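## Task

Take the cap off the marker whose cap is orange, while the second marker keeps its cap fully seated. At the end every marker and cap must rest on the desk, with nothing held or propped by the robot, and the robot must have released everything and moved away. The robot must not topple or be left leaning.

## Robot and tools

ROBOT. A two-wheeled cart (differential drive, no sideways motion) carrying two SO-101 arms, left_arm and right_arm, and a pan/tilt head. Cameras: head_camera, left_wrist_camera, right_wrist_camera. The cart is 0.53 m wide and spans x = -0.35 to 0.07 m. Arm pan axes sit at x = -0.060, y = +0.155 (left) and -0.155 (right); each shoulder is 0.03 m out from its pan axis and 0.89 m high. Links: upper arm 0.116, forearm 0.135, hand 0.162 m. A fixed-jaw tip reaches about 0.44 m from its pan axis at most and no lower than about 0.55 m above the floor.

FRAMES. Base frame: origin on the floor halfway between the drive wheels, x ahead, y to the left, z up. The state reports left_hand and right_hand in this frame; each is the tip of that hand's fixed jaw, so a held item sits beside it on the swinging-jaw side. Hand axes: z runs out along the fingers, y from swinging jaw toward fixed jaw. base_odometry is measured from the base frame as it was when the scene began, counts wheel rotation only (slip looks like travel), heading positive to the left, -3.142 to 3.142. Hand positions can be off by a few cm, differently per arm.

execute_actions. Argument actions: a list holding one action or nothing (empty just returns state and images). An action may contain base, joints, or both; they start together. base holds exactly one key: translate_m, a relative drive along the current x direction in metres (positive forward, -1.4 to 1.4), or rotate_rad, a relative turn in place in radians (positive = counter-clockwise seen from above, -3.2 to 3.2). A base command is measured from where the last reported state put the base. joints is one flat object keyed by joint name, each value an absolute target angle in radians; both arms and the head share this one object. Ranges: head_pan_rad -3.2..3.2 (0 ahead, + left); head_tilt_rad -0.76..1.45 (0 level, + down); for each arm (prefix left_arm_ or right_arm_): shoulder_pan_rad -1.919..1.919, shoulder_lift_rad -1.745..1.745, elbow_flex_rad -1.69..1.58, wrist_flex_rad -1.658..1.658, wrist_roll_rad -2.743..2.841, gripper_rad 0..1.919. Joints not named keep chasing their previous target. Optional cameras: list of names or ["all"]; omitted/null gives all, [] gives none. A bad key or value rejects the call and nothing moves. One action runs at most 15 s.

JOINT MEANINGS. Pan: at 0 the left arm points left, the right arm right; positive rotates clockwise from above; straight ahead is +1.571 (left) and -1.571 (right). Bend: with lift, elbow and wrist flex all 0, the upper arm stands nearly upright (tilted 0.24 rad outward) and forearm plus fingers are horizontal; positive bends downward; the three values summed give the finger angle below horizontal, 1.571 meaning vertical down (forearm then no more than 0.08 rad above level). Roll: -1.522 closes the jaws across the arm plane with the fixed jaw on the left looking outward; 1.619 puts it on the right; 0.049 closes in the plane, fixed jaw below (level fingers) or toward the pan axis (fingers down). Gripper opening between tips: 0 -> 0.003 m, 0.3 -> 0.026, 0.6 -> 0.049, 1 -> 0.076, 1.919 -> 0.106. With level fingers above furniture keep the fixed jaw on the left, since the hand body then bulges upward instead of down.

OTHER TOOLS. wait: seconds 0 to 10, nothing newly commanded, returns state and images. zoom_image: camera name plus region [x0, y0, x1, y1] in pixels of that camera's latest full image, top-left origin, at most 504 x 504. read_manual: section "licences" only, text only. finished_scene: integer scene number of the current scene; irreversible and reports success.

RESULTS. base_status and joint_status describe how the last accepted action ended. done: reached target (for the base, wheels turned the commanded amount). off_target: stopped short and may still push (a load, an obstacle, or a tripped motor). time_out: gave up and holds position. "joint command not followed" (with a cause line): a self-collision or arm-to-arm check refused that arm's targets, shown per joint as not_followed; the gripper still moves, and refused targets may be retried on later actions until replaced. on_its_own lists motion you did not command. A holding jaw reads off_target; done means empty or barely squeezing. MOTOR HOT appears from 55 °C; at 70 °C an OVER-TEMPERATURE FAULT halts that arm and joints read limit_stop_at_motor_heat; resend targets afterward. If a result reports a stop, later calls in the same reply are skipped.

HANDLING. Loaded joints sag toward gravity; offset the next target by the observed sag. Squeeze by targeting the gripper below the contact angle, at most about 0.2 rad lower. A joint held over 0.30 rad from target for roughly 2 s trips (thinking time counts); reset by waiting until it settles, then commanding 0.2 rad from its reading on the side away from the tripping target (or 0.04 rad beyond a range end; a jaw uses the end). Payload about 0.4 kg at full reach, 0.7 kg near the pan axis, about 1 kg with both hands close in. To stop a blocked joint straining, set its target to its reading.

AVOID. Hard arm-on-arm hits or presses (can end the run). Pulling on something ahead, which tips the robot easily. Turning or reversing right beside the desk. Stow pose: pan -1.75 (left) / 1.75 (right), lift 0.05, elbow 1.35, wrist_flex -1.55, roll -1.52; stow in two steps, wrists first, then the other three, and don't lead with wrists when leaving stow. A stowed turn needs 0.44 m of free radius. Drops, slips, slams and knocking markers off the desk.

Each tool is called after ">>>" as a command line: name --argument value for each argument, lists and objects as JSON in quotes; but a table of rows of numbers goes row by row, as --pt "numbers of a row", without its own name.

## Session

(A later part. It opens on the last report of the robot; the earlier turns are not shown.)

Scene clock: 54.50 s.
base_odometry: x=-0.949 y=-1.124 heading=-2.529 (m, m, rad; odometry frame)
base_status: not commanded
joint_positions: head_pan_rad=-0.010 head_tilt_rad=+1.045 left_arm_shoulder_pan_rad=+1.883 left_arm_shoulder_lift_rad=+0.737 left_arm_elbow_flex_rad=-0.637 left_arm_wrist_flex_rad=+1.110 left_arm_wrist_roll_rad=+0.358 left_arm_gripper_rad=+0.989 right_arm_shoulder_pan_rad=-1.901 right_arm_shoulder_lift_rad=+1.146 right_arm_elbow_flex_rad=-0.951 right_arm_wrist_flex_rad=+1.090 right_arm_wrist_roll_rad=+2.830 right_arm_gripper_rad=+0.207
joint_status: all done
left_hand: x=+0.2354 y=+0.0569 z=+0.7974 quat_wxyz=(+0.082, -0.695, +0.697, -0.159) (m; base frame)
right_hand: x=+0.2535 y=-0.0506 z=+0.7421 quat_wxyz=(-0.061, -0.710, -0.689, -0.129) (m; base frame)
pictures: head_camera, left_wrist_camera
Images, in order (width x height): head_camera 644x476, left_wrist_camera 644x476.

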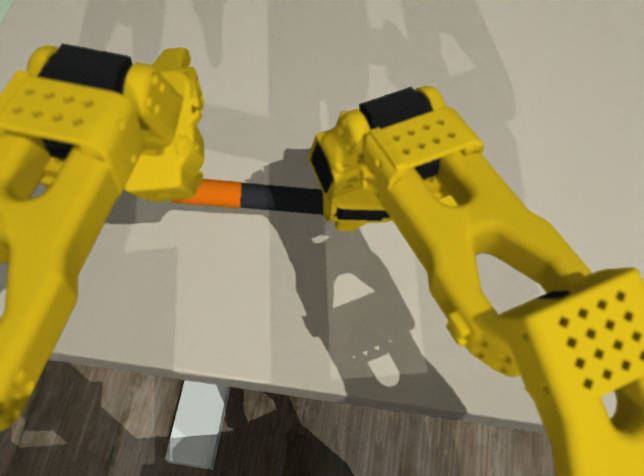

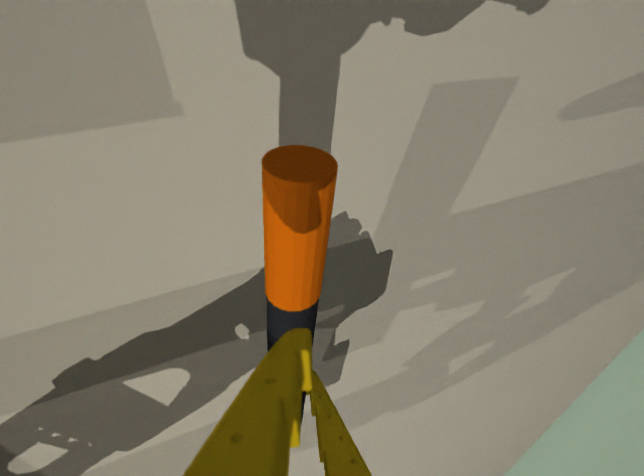

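>>> execute_actions --actions '[{"joints":{"left_arm_gripper_rad":1.2,"left_arm_shoulder_lift_rad":0.58}}]' --cameras '["head_camera","left_wrist_camera"]'

Scene clock: 55.50 s.
base_odometry: x=-0.949 y=-1.124 heading=-2.529 (m, m, rad; odometry frame)
base_status: not commanded
joint_positions: head_pan_rad=-0.010 head_tilt_rad=+1.045 left_arm_shoulder_pan_rad=+1.883 left_arm_shoulder_lift_rad=+0.639 left_arm_elbow_flex_rad=-0.639 left_arm_wrist_flex_rad=+1.110 left_arm_wrist_roll_rad=+0.358 left_arm_gripper_rad=+1.189 right_arm_shoulder_pan_rad=-1.901 right_arm_shoulder_lift_rad=+1.146 right_arm_elbow_flex_rad=-0.951 right_arm_wrist_flex_rad=+1.090 right_arm_wrist_roll_rad=+2.830 right_arm_gripper_rad=+0.207
joint_status: all done
left_hand: x=+0.2433 y=+0.0543 z=+0.8257 quat_wxyz=(+0.104, -0.688, +0.689, -0.203) (m; base frame)
right_hand: x=+0.2535 y=-0.0506 z=+0.7421 quat_wxyz=(-0.061, -0.710, -0.689, -0.129) (m; base frame)
pictures: head_camera, left_wrist_camera
Images, in order (width x height): head_camera 644x476, left_wrist_camera 644x476.

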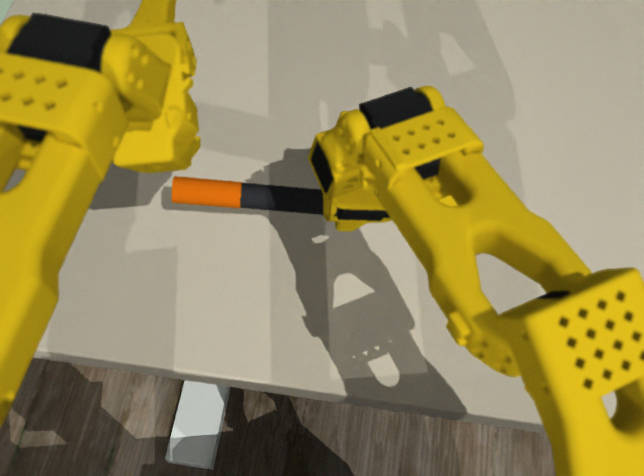

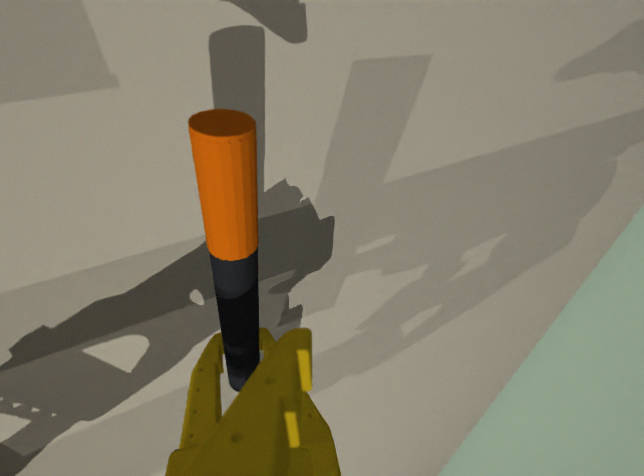

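>>> execute_actions --actions '[{"joints":{"left_arm_gripper_rad":1.0,"left_arm_shoulder_lift_rad":0.74,"left_arm_wrist_flex_rad":1.2,"left_arm_shoulder_pan_rad":1.87}}]' --cameras '["head_camera","left_wrist_camera"]'

Scene clock: 56.97 s.
base_odometry: x=-0.949 y=-1.124 heading=-2.529 (m, m, rad; odometry frame)
base_status: not commanded
joint_positions: head_pan_rad=-0.010 head_tilt_rad=+1.045 left_arm_shoulder_pan_rad=+1.878 left_arm_shoulder_lift_rad=+0.757 left_arm_elbow_flex_rad=-0.640 left_arm_wrist_flex_rad=+1.196 left_arm_wrist_roll_rad=+0.358 left_arm_gripper_rad=+1.010 right_arm_shoulder_pan_rad=-1.901 right_arm_shoulder_lift_rad=+1.146 right_arm_elbow_flex_rad=-0.951 right_arm_wrist_flex_rad=+1.090 right_arm_wrist_roll_rad=+2.830 right_arm_gripper_rad=+0.207
joint_status: all done
left_hand: x=+0.2217 y=+0.0627 z=+0.7889 quat_wxyz=(+0.059, -0.702, +0.701, -0.114) (m; base frame)
right_hand: x=+0.2535 y=-0.0506 z=+0.7421 quat_wxyz=(-0.061, -0.710, -0.689, -0.129) (m; base frame)
pictures: head_camera, left_wrist_camera
Images, in order (width x height): head_camera 644x476, left_wrist_camera 644x476.

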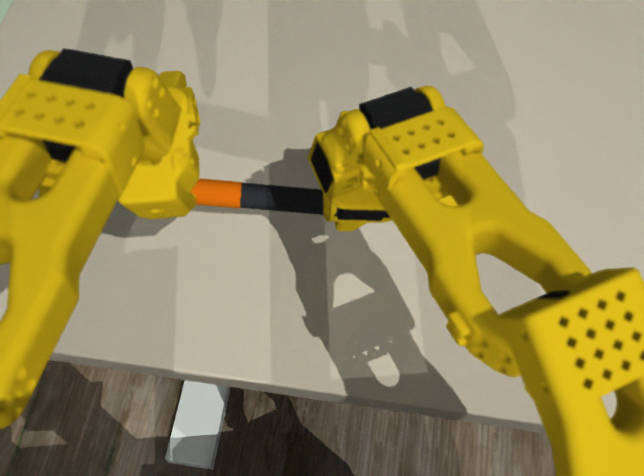

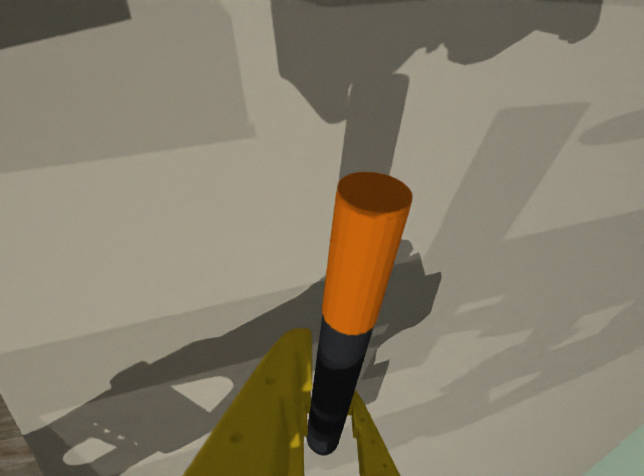

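>>> execute_actions --actions '[{"joints":{"left_arm_shoulder_lift_rad":0.86,"left_arm_wrist_flex_rad":1.15}}]' --cameras '["head_camera","left_wrist_camera"]'

Scene clock: 58.00 s.
base_odometry: x=-0.949 y=-1.124 heading=-2.529 (m, m, rad; odometry frame)
base_status: not commanded
joint_positions: head_pan_rad=-0.010 head_tilt_rad=+1.045 left_arm_shoulder_pan_rad=+1.878 left_arm_shoulder_lift_rad=+0.877 left_arm_elbow_flex_rad=-0.640 left_arm_wrist_flex_rad=+1.158 left_arm_wrist_roll_rad=+0.358 left_arm_gripper_rad=+1.010 right_arm_shoulder_pan_rad=-1.901 right_arm_shoulder_lift_rad=+1.146 right_arm_elbow_flex_rad=-0.951 right_arm_wrist_flex_rad=+1.090 right_arm_wrist_roll_rad=+2.830 right_arm_gripper_rad=+0.207
joint_status: all done
left_hand: x=+0.2137 y=+0.0652 z=+0.7586 quat_wxyz=(+0.040, -0.705, +0.704, -0.078) (m; base frame)
right_hand: x=+0.2535 y=-0.0506 z=+0.7421 quat_wxyz=(-0.061, -0.710, -0.689, -0.129) (m; base frame)
pictures: head_camera, left_wrist_camera
Images, in order (width x height): head_camera 644x476, left_wrist_camera 644x476.

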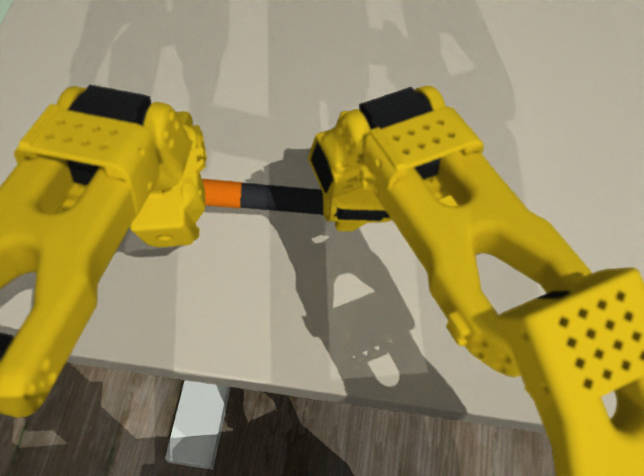

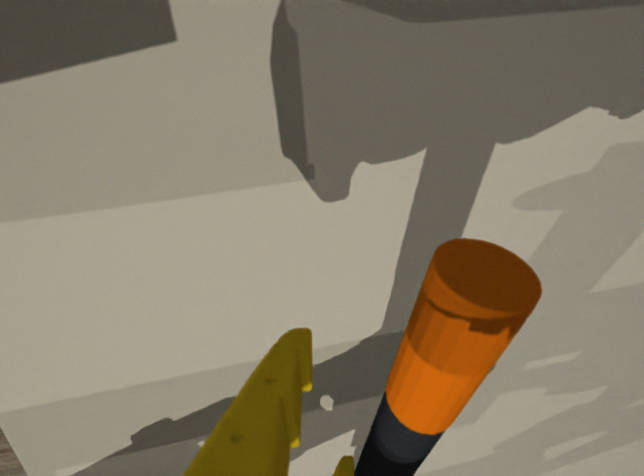

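>>> execute_actions --actions '[{"joints":{"left_arm_shoulder_pan_rad":1.919,"left_arm_shoulder_lift_rad":0.91,"left_arm_wrist_flex_rad":1.06}}]' --cameras '["left_wrist_camera"]'

Scene clock: 59.07 s.
base_odometry: x=-0.949 y=-1.124 heading=-2.529 (m, m, rad; odometry frame)
base_status: not commanded
joint_positions: head_pan_rad=-0.010 head_tilt_rad=+1.045 left_arm_shoulder_pan_rad=+1.912 left_arm_shoulder_lift_rad=+0.929 left_arm_elbow_flex_rad=-0.640 left_arm_wrist_flex_rad=+1.070 left_arm_wrist_roll_rad=+0.358 left_arm_gripper_rad=+1.010 right_arm_shoulder_pan_rad=-1.901 right_arm_shoulder_lift_rad=+1.146 right_arm_elbow_flex_rad=-0.951 right_arm_wrist_flex_rad=+1.090 right_arm_wrist_roll_rad=+2.830 right_arm_gripper_rad=+0.207
joint_status: all done
left_hand: x=+0.2167 y=+0.0538 z=+0.7470 quat_wxyz=(+0.047, -0.692, +0.714, -0.095) (m; base frame)
right_hand: x=+0.2535 y=-0.0506 z=+0.7421 quat_wxyz=(-0.061, -0.710, -0.689, -0.129) (m; base frame)
pictures: left_wrist_camera
Images, in order (width x height): left_wrist_camera 644x476.

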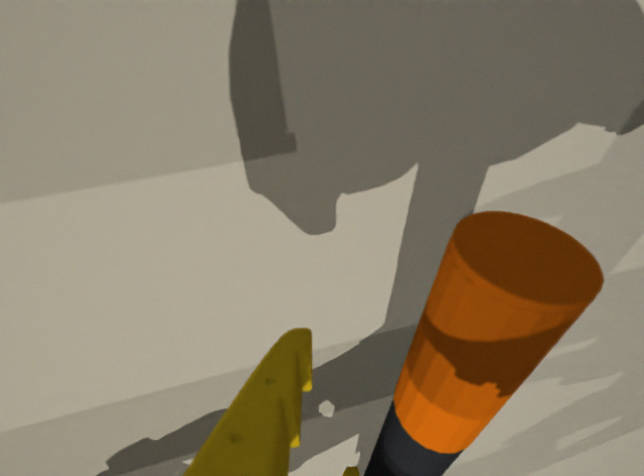

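>>> execute_actions --actions '[{"joints":{"left_arm_shoulder_lift_rad":0.95,"left_arm_elbow_flex_rad":-0.72,"left_arm_wrist_flex_rad":1.08}}]' --cameras '["left_wrist_camera"]'

Scene clock: 59.97 s.
base_odometry: x=-0.949 y=-1.124 heading=-2.529 (m, m, rad; odometry frame)
base_status: not commanded
joint_positions: head_pan_rad=-0.010 head_tilt_rad=+1.045 left_arm_shoulder_pan_rad=+1.912 left_arm_shoulder_lift_rad=+0.968 left_arm_elbow_flex_rad=-0.690 left_arm_wrist_flex_rad=+1.075 left_arm_wrist_roll_rad=+0.358 left_arm_gripper_rad=+1.010 right_arm_shoulder_pan_rad=-1.901 right_arm_shoulder_lift_rad=+1.146 right_arm_elbow_flex_rad=-0.951 right_arm_wrist_flex_rad=+1.090 right_arm_wrist_roll_rad=+2.830 right_arm_gripper_rad=+0.207
joint_status: all done
left_hand: x=+0.2195 y=+0.0529 z=+0.7445 quat_wxyz=(+0.048, -0.692, +0.714, -0.097) (m; base frame)
right_hand: x=+0.2535 y=-0.0506 z=+0.7421 quat_wxyz=(-0.061, -0.710, -0.689, -0.129) (m; base frame)
pictures: left_wrist_camera
Images, in order (width x height): left_wrist_camera 644x476.

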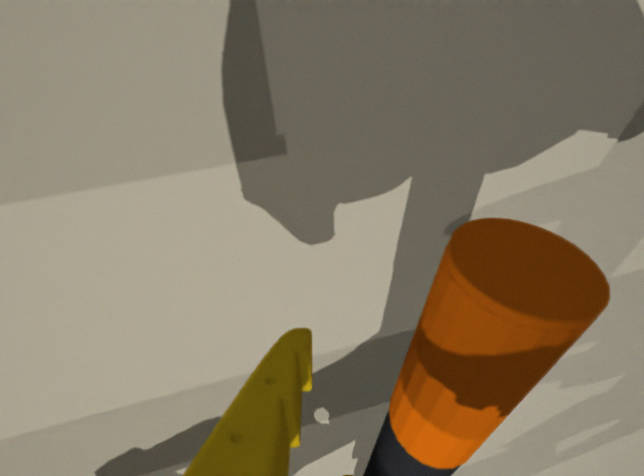

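>>> execute_actions --actions '[{"joints":{"left_arm_shoulder_lift_rad":0.95,"left_arm_elbow_flex_rad":-0.78,"left_arm_wrist_flex_rad":1.02}}]' --cameras '["left_wrist_camera"]'

>>> execute_actions --actions '[{"joints":{"left_arm_gripper_rad":0.05}}]' --cameras '["head_camera","left_wrist_camera"]'

Scene clock: 61.00 s.
base_odometry: x=-0.949 y=-1.124 heading=-2.529 (m, m, rad; odometry frame)
base_status: not commanded
joint_positions: head_pan_rad=-0.010 head_tilt_rad=+1.045 left_arm_shoulder_pan_rad=+1.912 left_arm_shoulder_lift_rad=+0.971 left_arm_elbow_flex_rad=-0.746 left_arm_wrist_flex_rad=+1.030 left_arm_wrist_roll_rad=+0.358 left_arm_gripper_rad=+1.010 right_arm_shoulder_pan_rad=-1.901 right_arm_shoulder_lift_rad=+1.146 right_arm_elbow_flex_rad=-0.951 right_arm_wrist_flex_rad=+1.090 right_arm_wrist_roll_rad=+2.830 right_arm_gripper_rad=+0.207
joint_status: all done
left_hand: x=+0.2356 y=+0.0472 z=+0.7547 quat_wxyz=(+0.070, -0.687, +0.709, -0.141) (m; base frame)
right_hand: x=+0.2535 y=-0.0506 z=+0.7421 quat_wxyz=(-0.061, -0.710, -0.689, -0.129) (m; base frame)
pictures: left_wrist_camera
Images, in order (width x height): left_wrist_camera 644x476.

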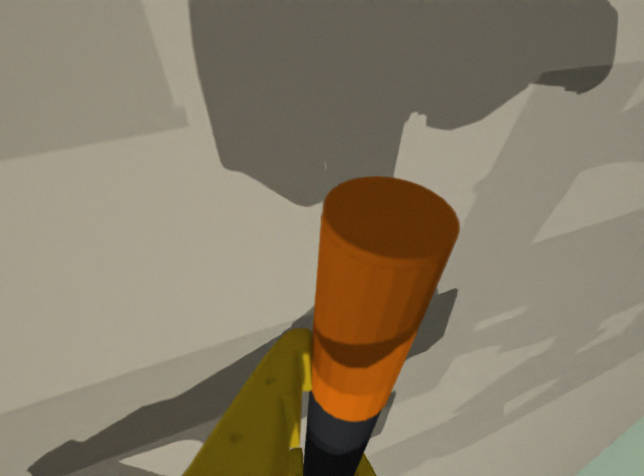

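Scene clock: 62.00 s.
base_odometry: x=-0.949 y=-1.124 heading=-2.529 (m, m, rad; odometry frame)
base_status: not commanded
joint_positions: head_pan_rad=-0.010 head_tilt_rad=+1.045 left_arm_shoulder_pan_rad=+1.912 left_arm_shoulder_lift_rad=+0.971 left_arm_elbow_flex_rad=-0.748 left_arm_wrist_flex_rad=+1.030 left_arm_wrist_roll_rad=+0.358 left_arm_gripper_rad=+0.216 right_arm_shoulder_pan_rad=-1.901 right_arm_shoulder_lift_rad=+1.146 right_arm_elbow_flex_rad=-0.951 right_arm_wrist_flex_rad=+1.090 right_arm_wrist_roll_rad=+2.830 right_arm_gripper_rad=+0.207
joint_status: left_arm_gripper_rad off_target (ended at +0.216, target +0.050)
left_hand: x=+0.2358 y=+0.0471 z=+0.7549 quat_wxyz=(+0.070, -0.687, +0.709, -0.142) (m; base frame)
right_hand: x=+0.2535 y=-0.0506 z=+0.7421 quat_wxyz=(-0.061, -0.710, -0.689, -0.129) (m; base frame)
pictures: head_camera, left_wrist_camera
Images, in order (width x height): head_camera 644x476, left_wrist_camera 644x476.

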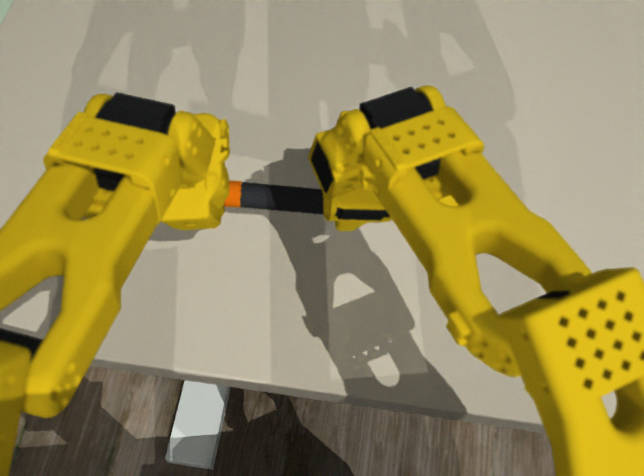

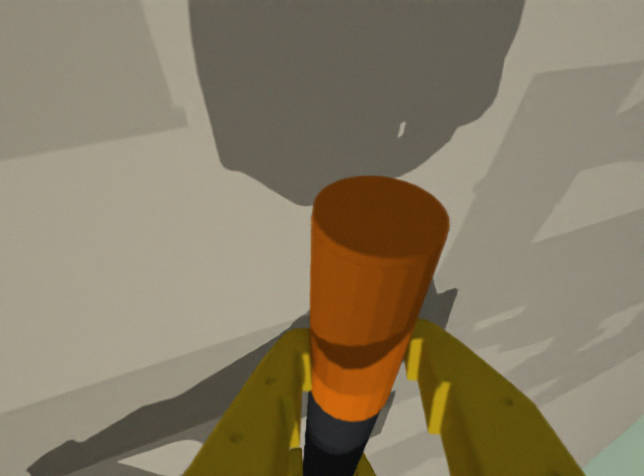

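>>> execute_actions --actions '[{"joints":{"left_arm_shoulder_pan_rad":1.75,"right_arm_shoulder_pan_rad":-1.80}}]' --cameras '["head_camera","left_wrist_camera"]'

Scene clock: 63.10 s.
base_odometry: x=-0.949 y=-1.124 heading=-2.529 (m, m, rad; odometry frame)
base_status: not commanded
joint_positions: head_pan_rad=-0.010 head_tilt_rad=+1.045 left_arm_shoulder_pan_rad=+1.757 left_arm_shoulder_lift_rad=+0.971 left_arm_elbow_flex_rad=-0.756 left_arm_wrist_flex_rad=+1.026 left_arm_wrist_roll_rad=+0.358 left_arm_gripper_rad=+0.216 right_arm_shoulder_pan_rad=-1.810 right_arm_shoulder_lift_rad=+1.144 right_arm_elbow_flex_rad=-0.956 right_arm_wrist_flex_rad=+1.085 right_arm_wrist_roll_rad=+2.832 right_arm_gripper_rad=+0.207
joint_status: all done
left_hand: x=+0.2510 y=+0.0936 z=+0.7565 quat_wxyz=(+0.084, -0.739, +0.653, -0.141) (m; base frame)
right_hand: x=+0.2633 y=-0.0789 z=+0.7436 quat_wxyz=(-0.069, -0.740, -0.656, -0.131) (m; base frame)
pictures: head_camera, left_wrist_camera
Images, in order (width x height): head_camera 644x476, left_wrist_camera 644x476.

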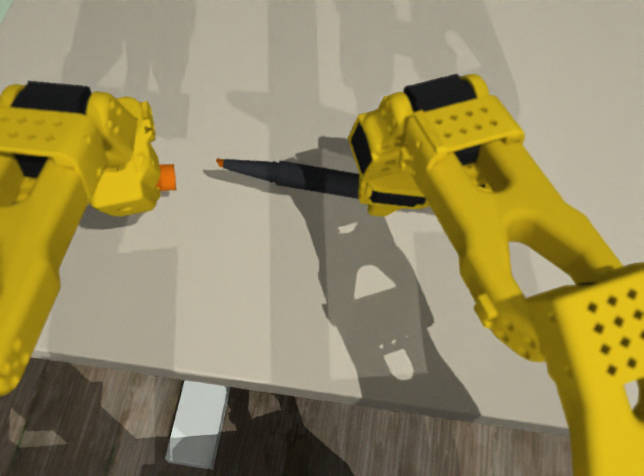

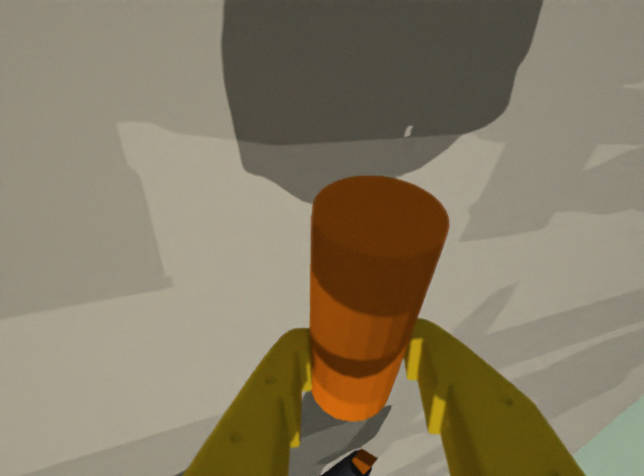

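Uncapped. Separate a bit more, lower gently, release.

>>> execute_actions --actions '[{"joints":{"left_arm_shoulder_pan_rad":1.6,"left_arm_shoulder_lift_rad":1.02,"right_arm_shoulder_lift_rad":1.2}}]' --cameras '[]'

>>> execute_actions --actions '[{"joints":{"left_arm_gripper_rad":0.7,"right_arm_gripper_rad":0.7}}]' --cameras '["head_camera"]'

>>> execute_actions --actions '[{"joints":{"left_arm_shoulder_lift_rad":0.5,"right_arm_shoulder_lift_rad":0.6}}]' --cameras '[]'

>>> execute_actions --actions '[{"base":{"translate_m":-0.4},"joints":{"head_tilt_rad":0.7}}]' --cameras '["head_camera"]'

Scene clock: 64.30 s.
base_odometry: x=-0.949 y=-1.124 heading=-2.529 (m, m, rad; odometry frame)
base_status: not commanded
joint_positions: head_pan_rad=-0.010 head_tilt_rad=+1.045 left_arm_shoulder_pan_rad=+1.606 left_arm_shoulder_lift_rad=+1.040 left_arm_elbow_flex_rad=-0.756 left_arm_wrist_flex_rad=+1.026 left_arm_wrist_roll_rad=+0.358 left_arm_gripper_rad=+0.216 right_arm_shoulder_pan_rad=-1.810 right_arm_shoulder_lift_rad=+1.215 right_arm_elbow_flex_rad=-0.959 right_arm_wrist_flex_rad=+1.085 right_arm_wrist_roll_rad=+2.832 right_arm_gripper_rad=+0.207
joint_status: all done
left_hand: x=+0.2465 y=+0.1412 z=+0.7370 quat_wxyz=(+0.075, -0.790, +0.599, -0.106) (m; base frame)
right_hand: x=+0.2528 y=-0.0815 z=+0.7233 quat_wxyz=(-0.054, -0.743, -0.659, -0.101) (m; base frame)
pictures: none
No camera images: the call's "cameras" was empty. Leave "cameras" out to get every camera's image.

Scene clock: 65.17 s.
base_odometry: x=-0.949 y=-1.124 heading=-2.529 (m, m, rad; odometry frame)
base_status: not commanded
joint_positions: head_pan_rad=-0.010 head_tilt_rad=+1.045 left_arm_shoulder_pan_rad=+1.606 left_arm_shoulder_lift_rad=+1.040 left_arm_elbow_flex_rad=-0.756 left_arm_wrist_flex_rad=+1.026 left_arm_wrist_roll_rad=+0.358 left_arm_gripper_rad=+0.688 right_arm_shoulder_pan_rad=-1.809 right_arm_shoulder_lift_rad=+1.215 right_arm_elbow_flex_rad=-0.980 right_arm_wrist_flex_rad=+1.085 right_arm_wrist_roll_rad=+2.832 right_arm_gripper_rad=+0.690
joint_status: all done
left_hand: x=+0.2465 y=+0.1412 z=+0.7370 quat_wxyz=(+0.075, -0.790, +0.599, -0.106) (m; base frame)
right_hand: x=+0.2567 y=-0.0810 z=+0.7271 quat_wxyz=(-0.059, -0.743, -0.658, -0.111) (m; base frame)
pictures: head_camera
Images, in order (width x height): head_camera 644x476.

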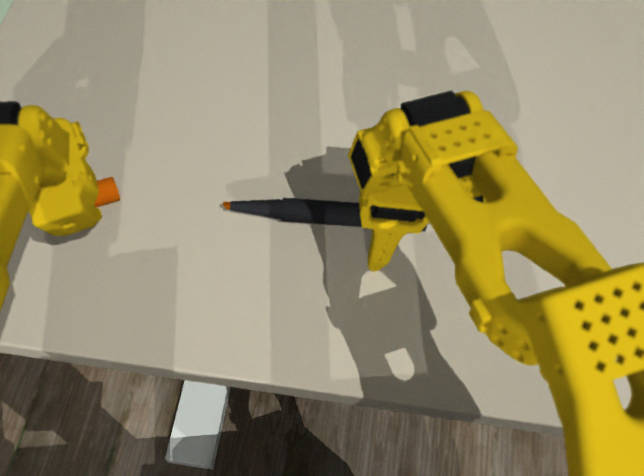

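Scene clock: 66.33 s.
base_odometry: x=-0.949 y=-1.124 heading=-2.529 (m, m, rad; odometry frame)
base_status: not commanded
joint_positions: head_pan_rad=-0.010 head_tilt_rad=+1.045 left_arm_shoulder_pan_rad=+1.606 left_arm_shoulder_lift_rad=+0.558 left_arm_elbow_flex_rad=-0.756 left_arm_wrist_flex_rad=+1.026 left_arm_wrist_roll_rad=+0.358 left_arm_gripper_rad=+0.689 right_arm_shoulder_pan_rad=-1.809 right_arm_shoulder_lift_rad=+0.658 right_arm_elbow_flex_rad=-0.980 right_arm_wrist_flex_rad=+1.085 right_arm_wrist_roll_rad=+2.832 right_arm_gripper_rad=+0.691
joint_status: all done
left_hand: x=+0.2877 y=+0.1398 z=+0.8829 quat_wxyz=(+0.209, -0.743, +0.563, -0.297) (m; base frame)
right_hand: x=+0.2992 y=-0.0707 z=+0.9081 quat_wxyz=(-0.184, -0.688, -0.610, -0.347) (m; base frame)
pictures: none
No camera images: the call's "cameras" was empty. Leave "cameras" out to get every camera's image.

Scene clock: 69.20 s.
base_odometry: x=-0.622 y=-0.893 heading=-2.532 (m, m, rad; odometry frame)
base_status: done
joint_positions: head_pan_rad=-0.010 head_tilt_rad=+0.714 left_arm_shoulder_pan_rad=+1.606 left_arm_shoulder_lift_rad=+0.556 left_arm_elbow_flex_rad=-0.756 left_arm_wrist_flex_rad=+1.026 left_arm_wrist_roll_rad=+0.358 left_arm_gripper_rad=+0.689 right_arm_shoulder_pan_rad=-1.809 right_arm_shoulder_lift_rad=+0.658 right_arm_elbow_flex_rad=-0.980 right_arm_wrist_flex_rad=+1.085 right_arm_wrist_roll_rad=+2.832 right_arm_gripper_rad=+0.691
joint_status: all done
left_hand: x=+0.2878 y=+0.1398 z=+0.8834 quat_wxyz=(+0.209, -0.742, +0.563, -0.297) (m; base frame)
right_hand: x=+0.2992 y=-0.0707 z=+0.9081 quat_wxyz=(-0.184, -0.688, -0.610, -0.347) (m; base frame)
pictures: head_camera
Images, in order (width x height): head_camera 644x476.

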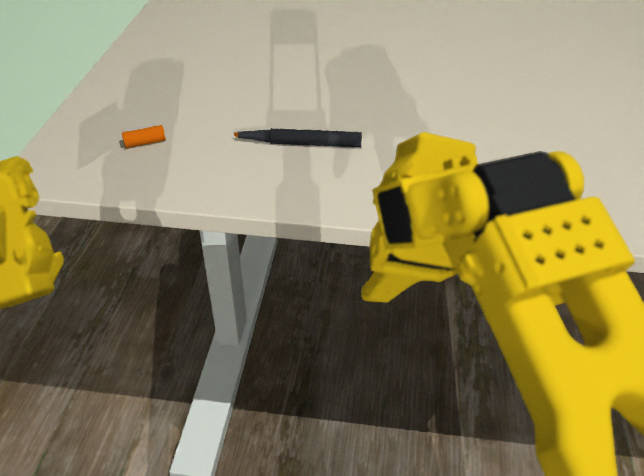

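>>> finished_scene --scene 1

The scene is finished: the task was done.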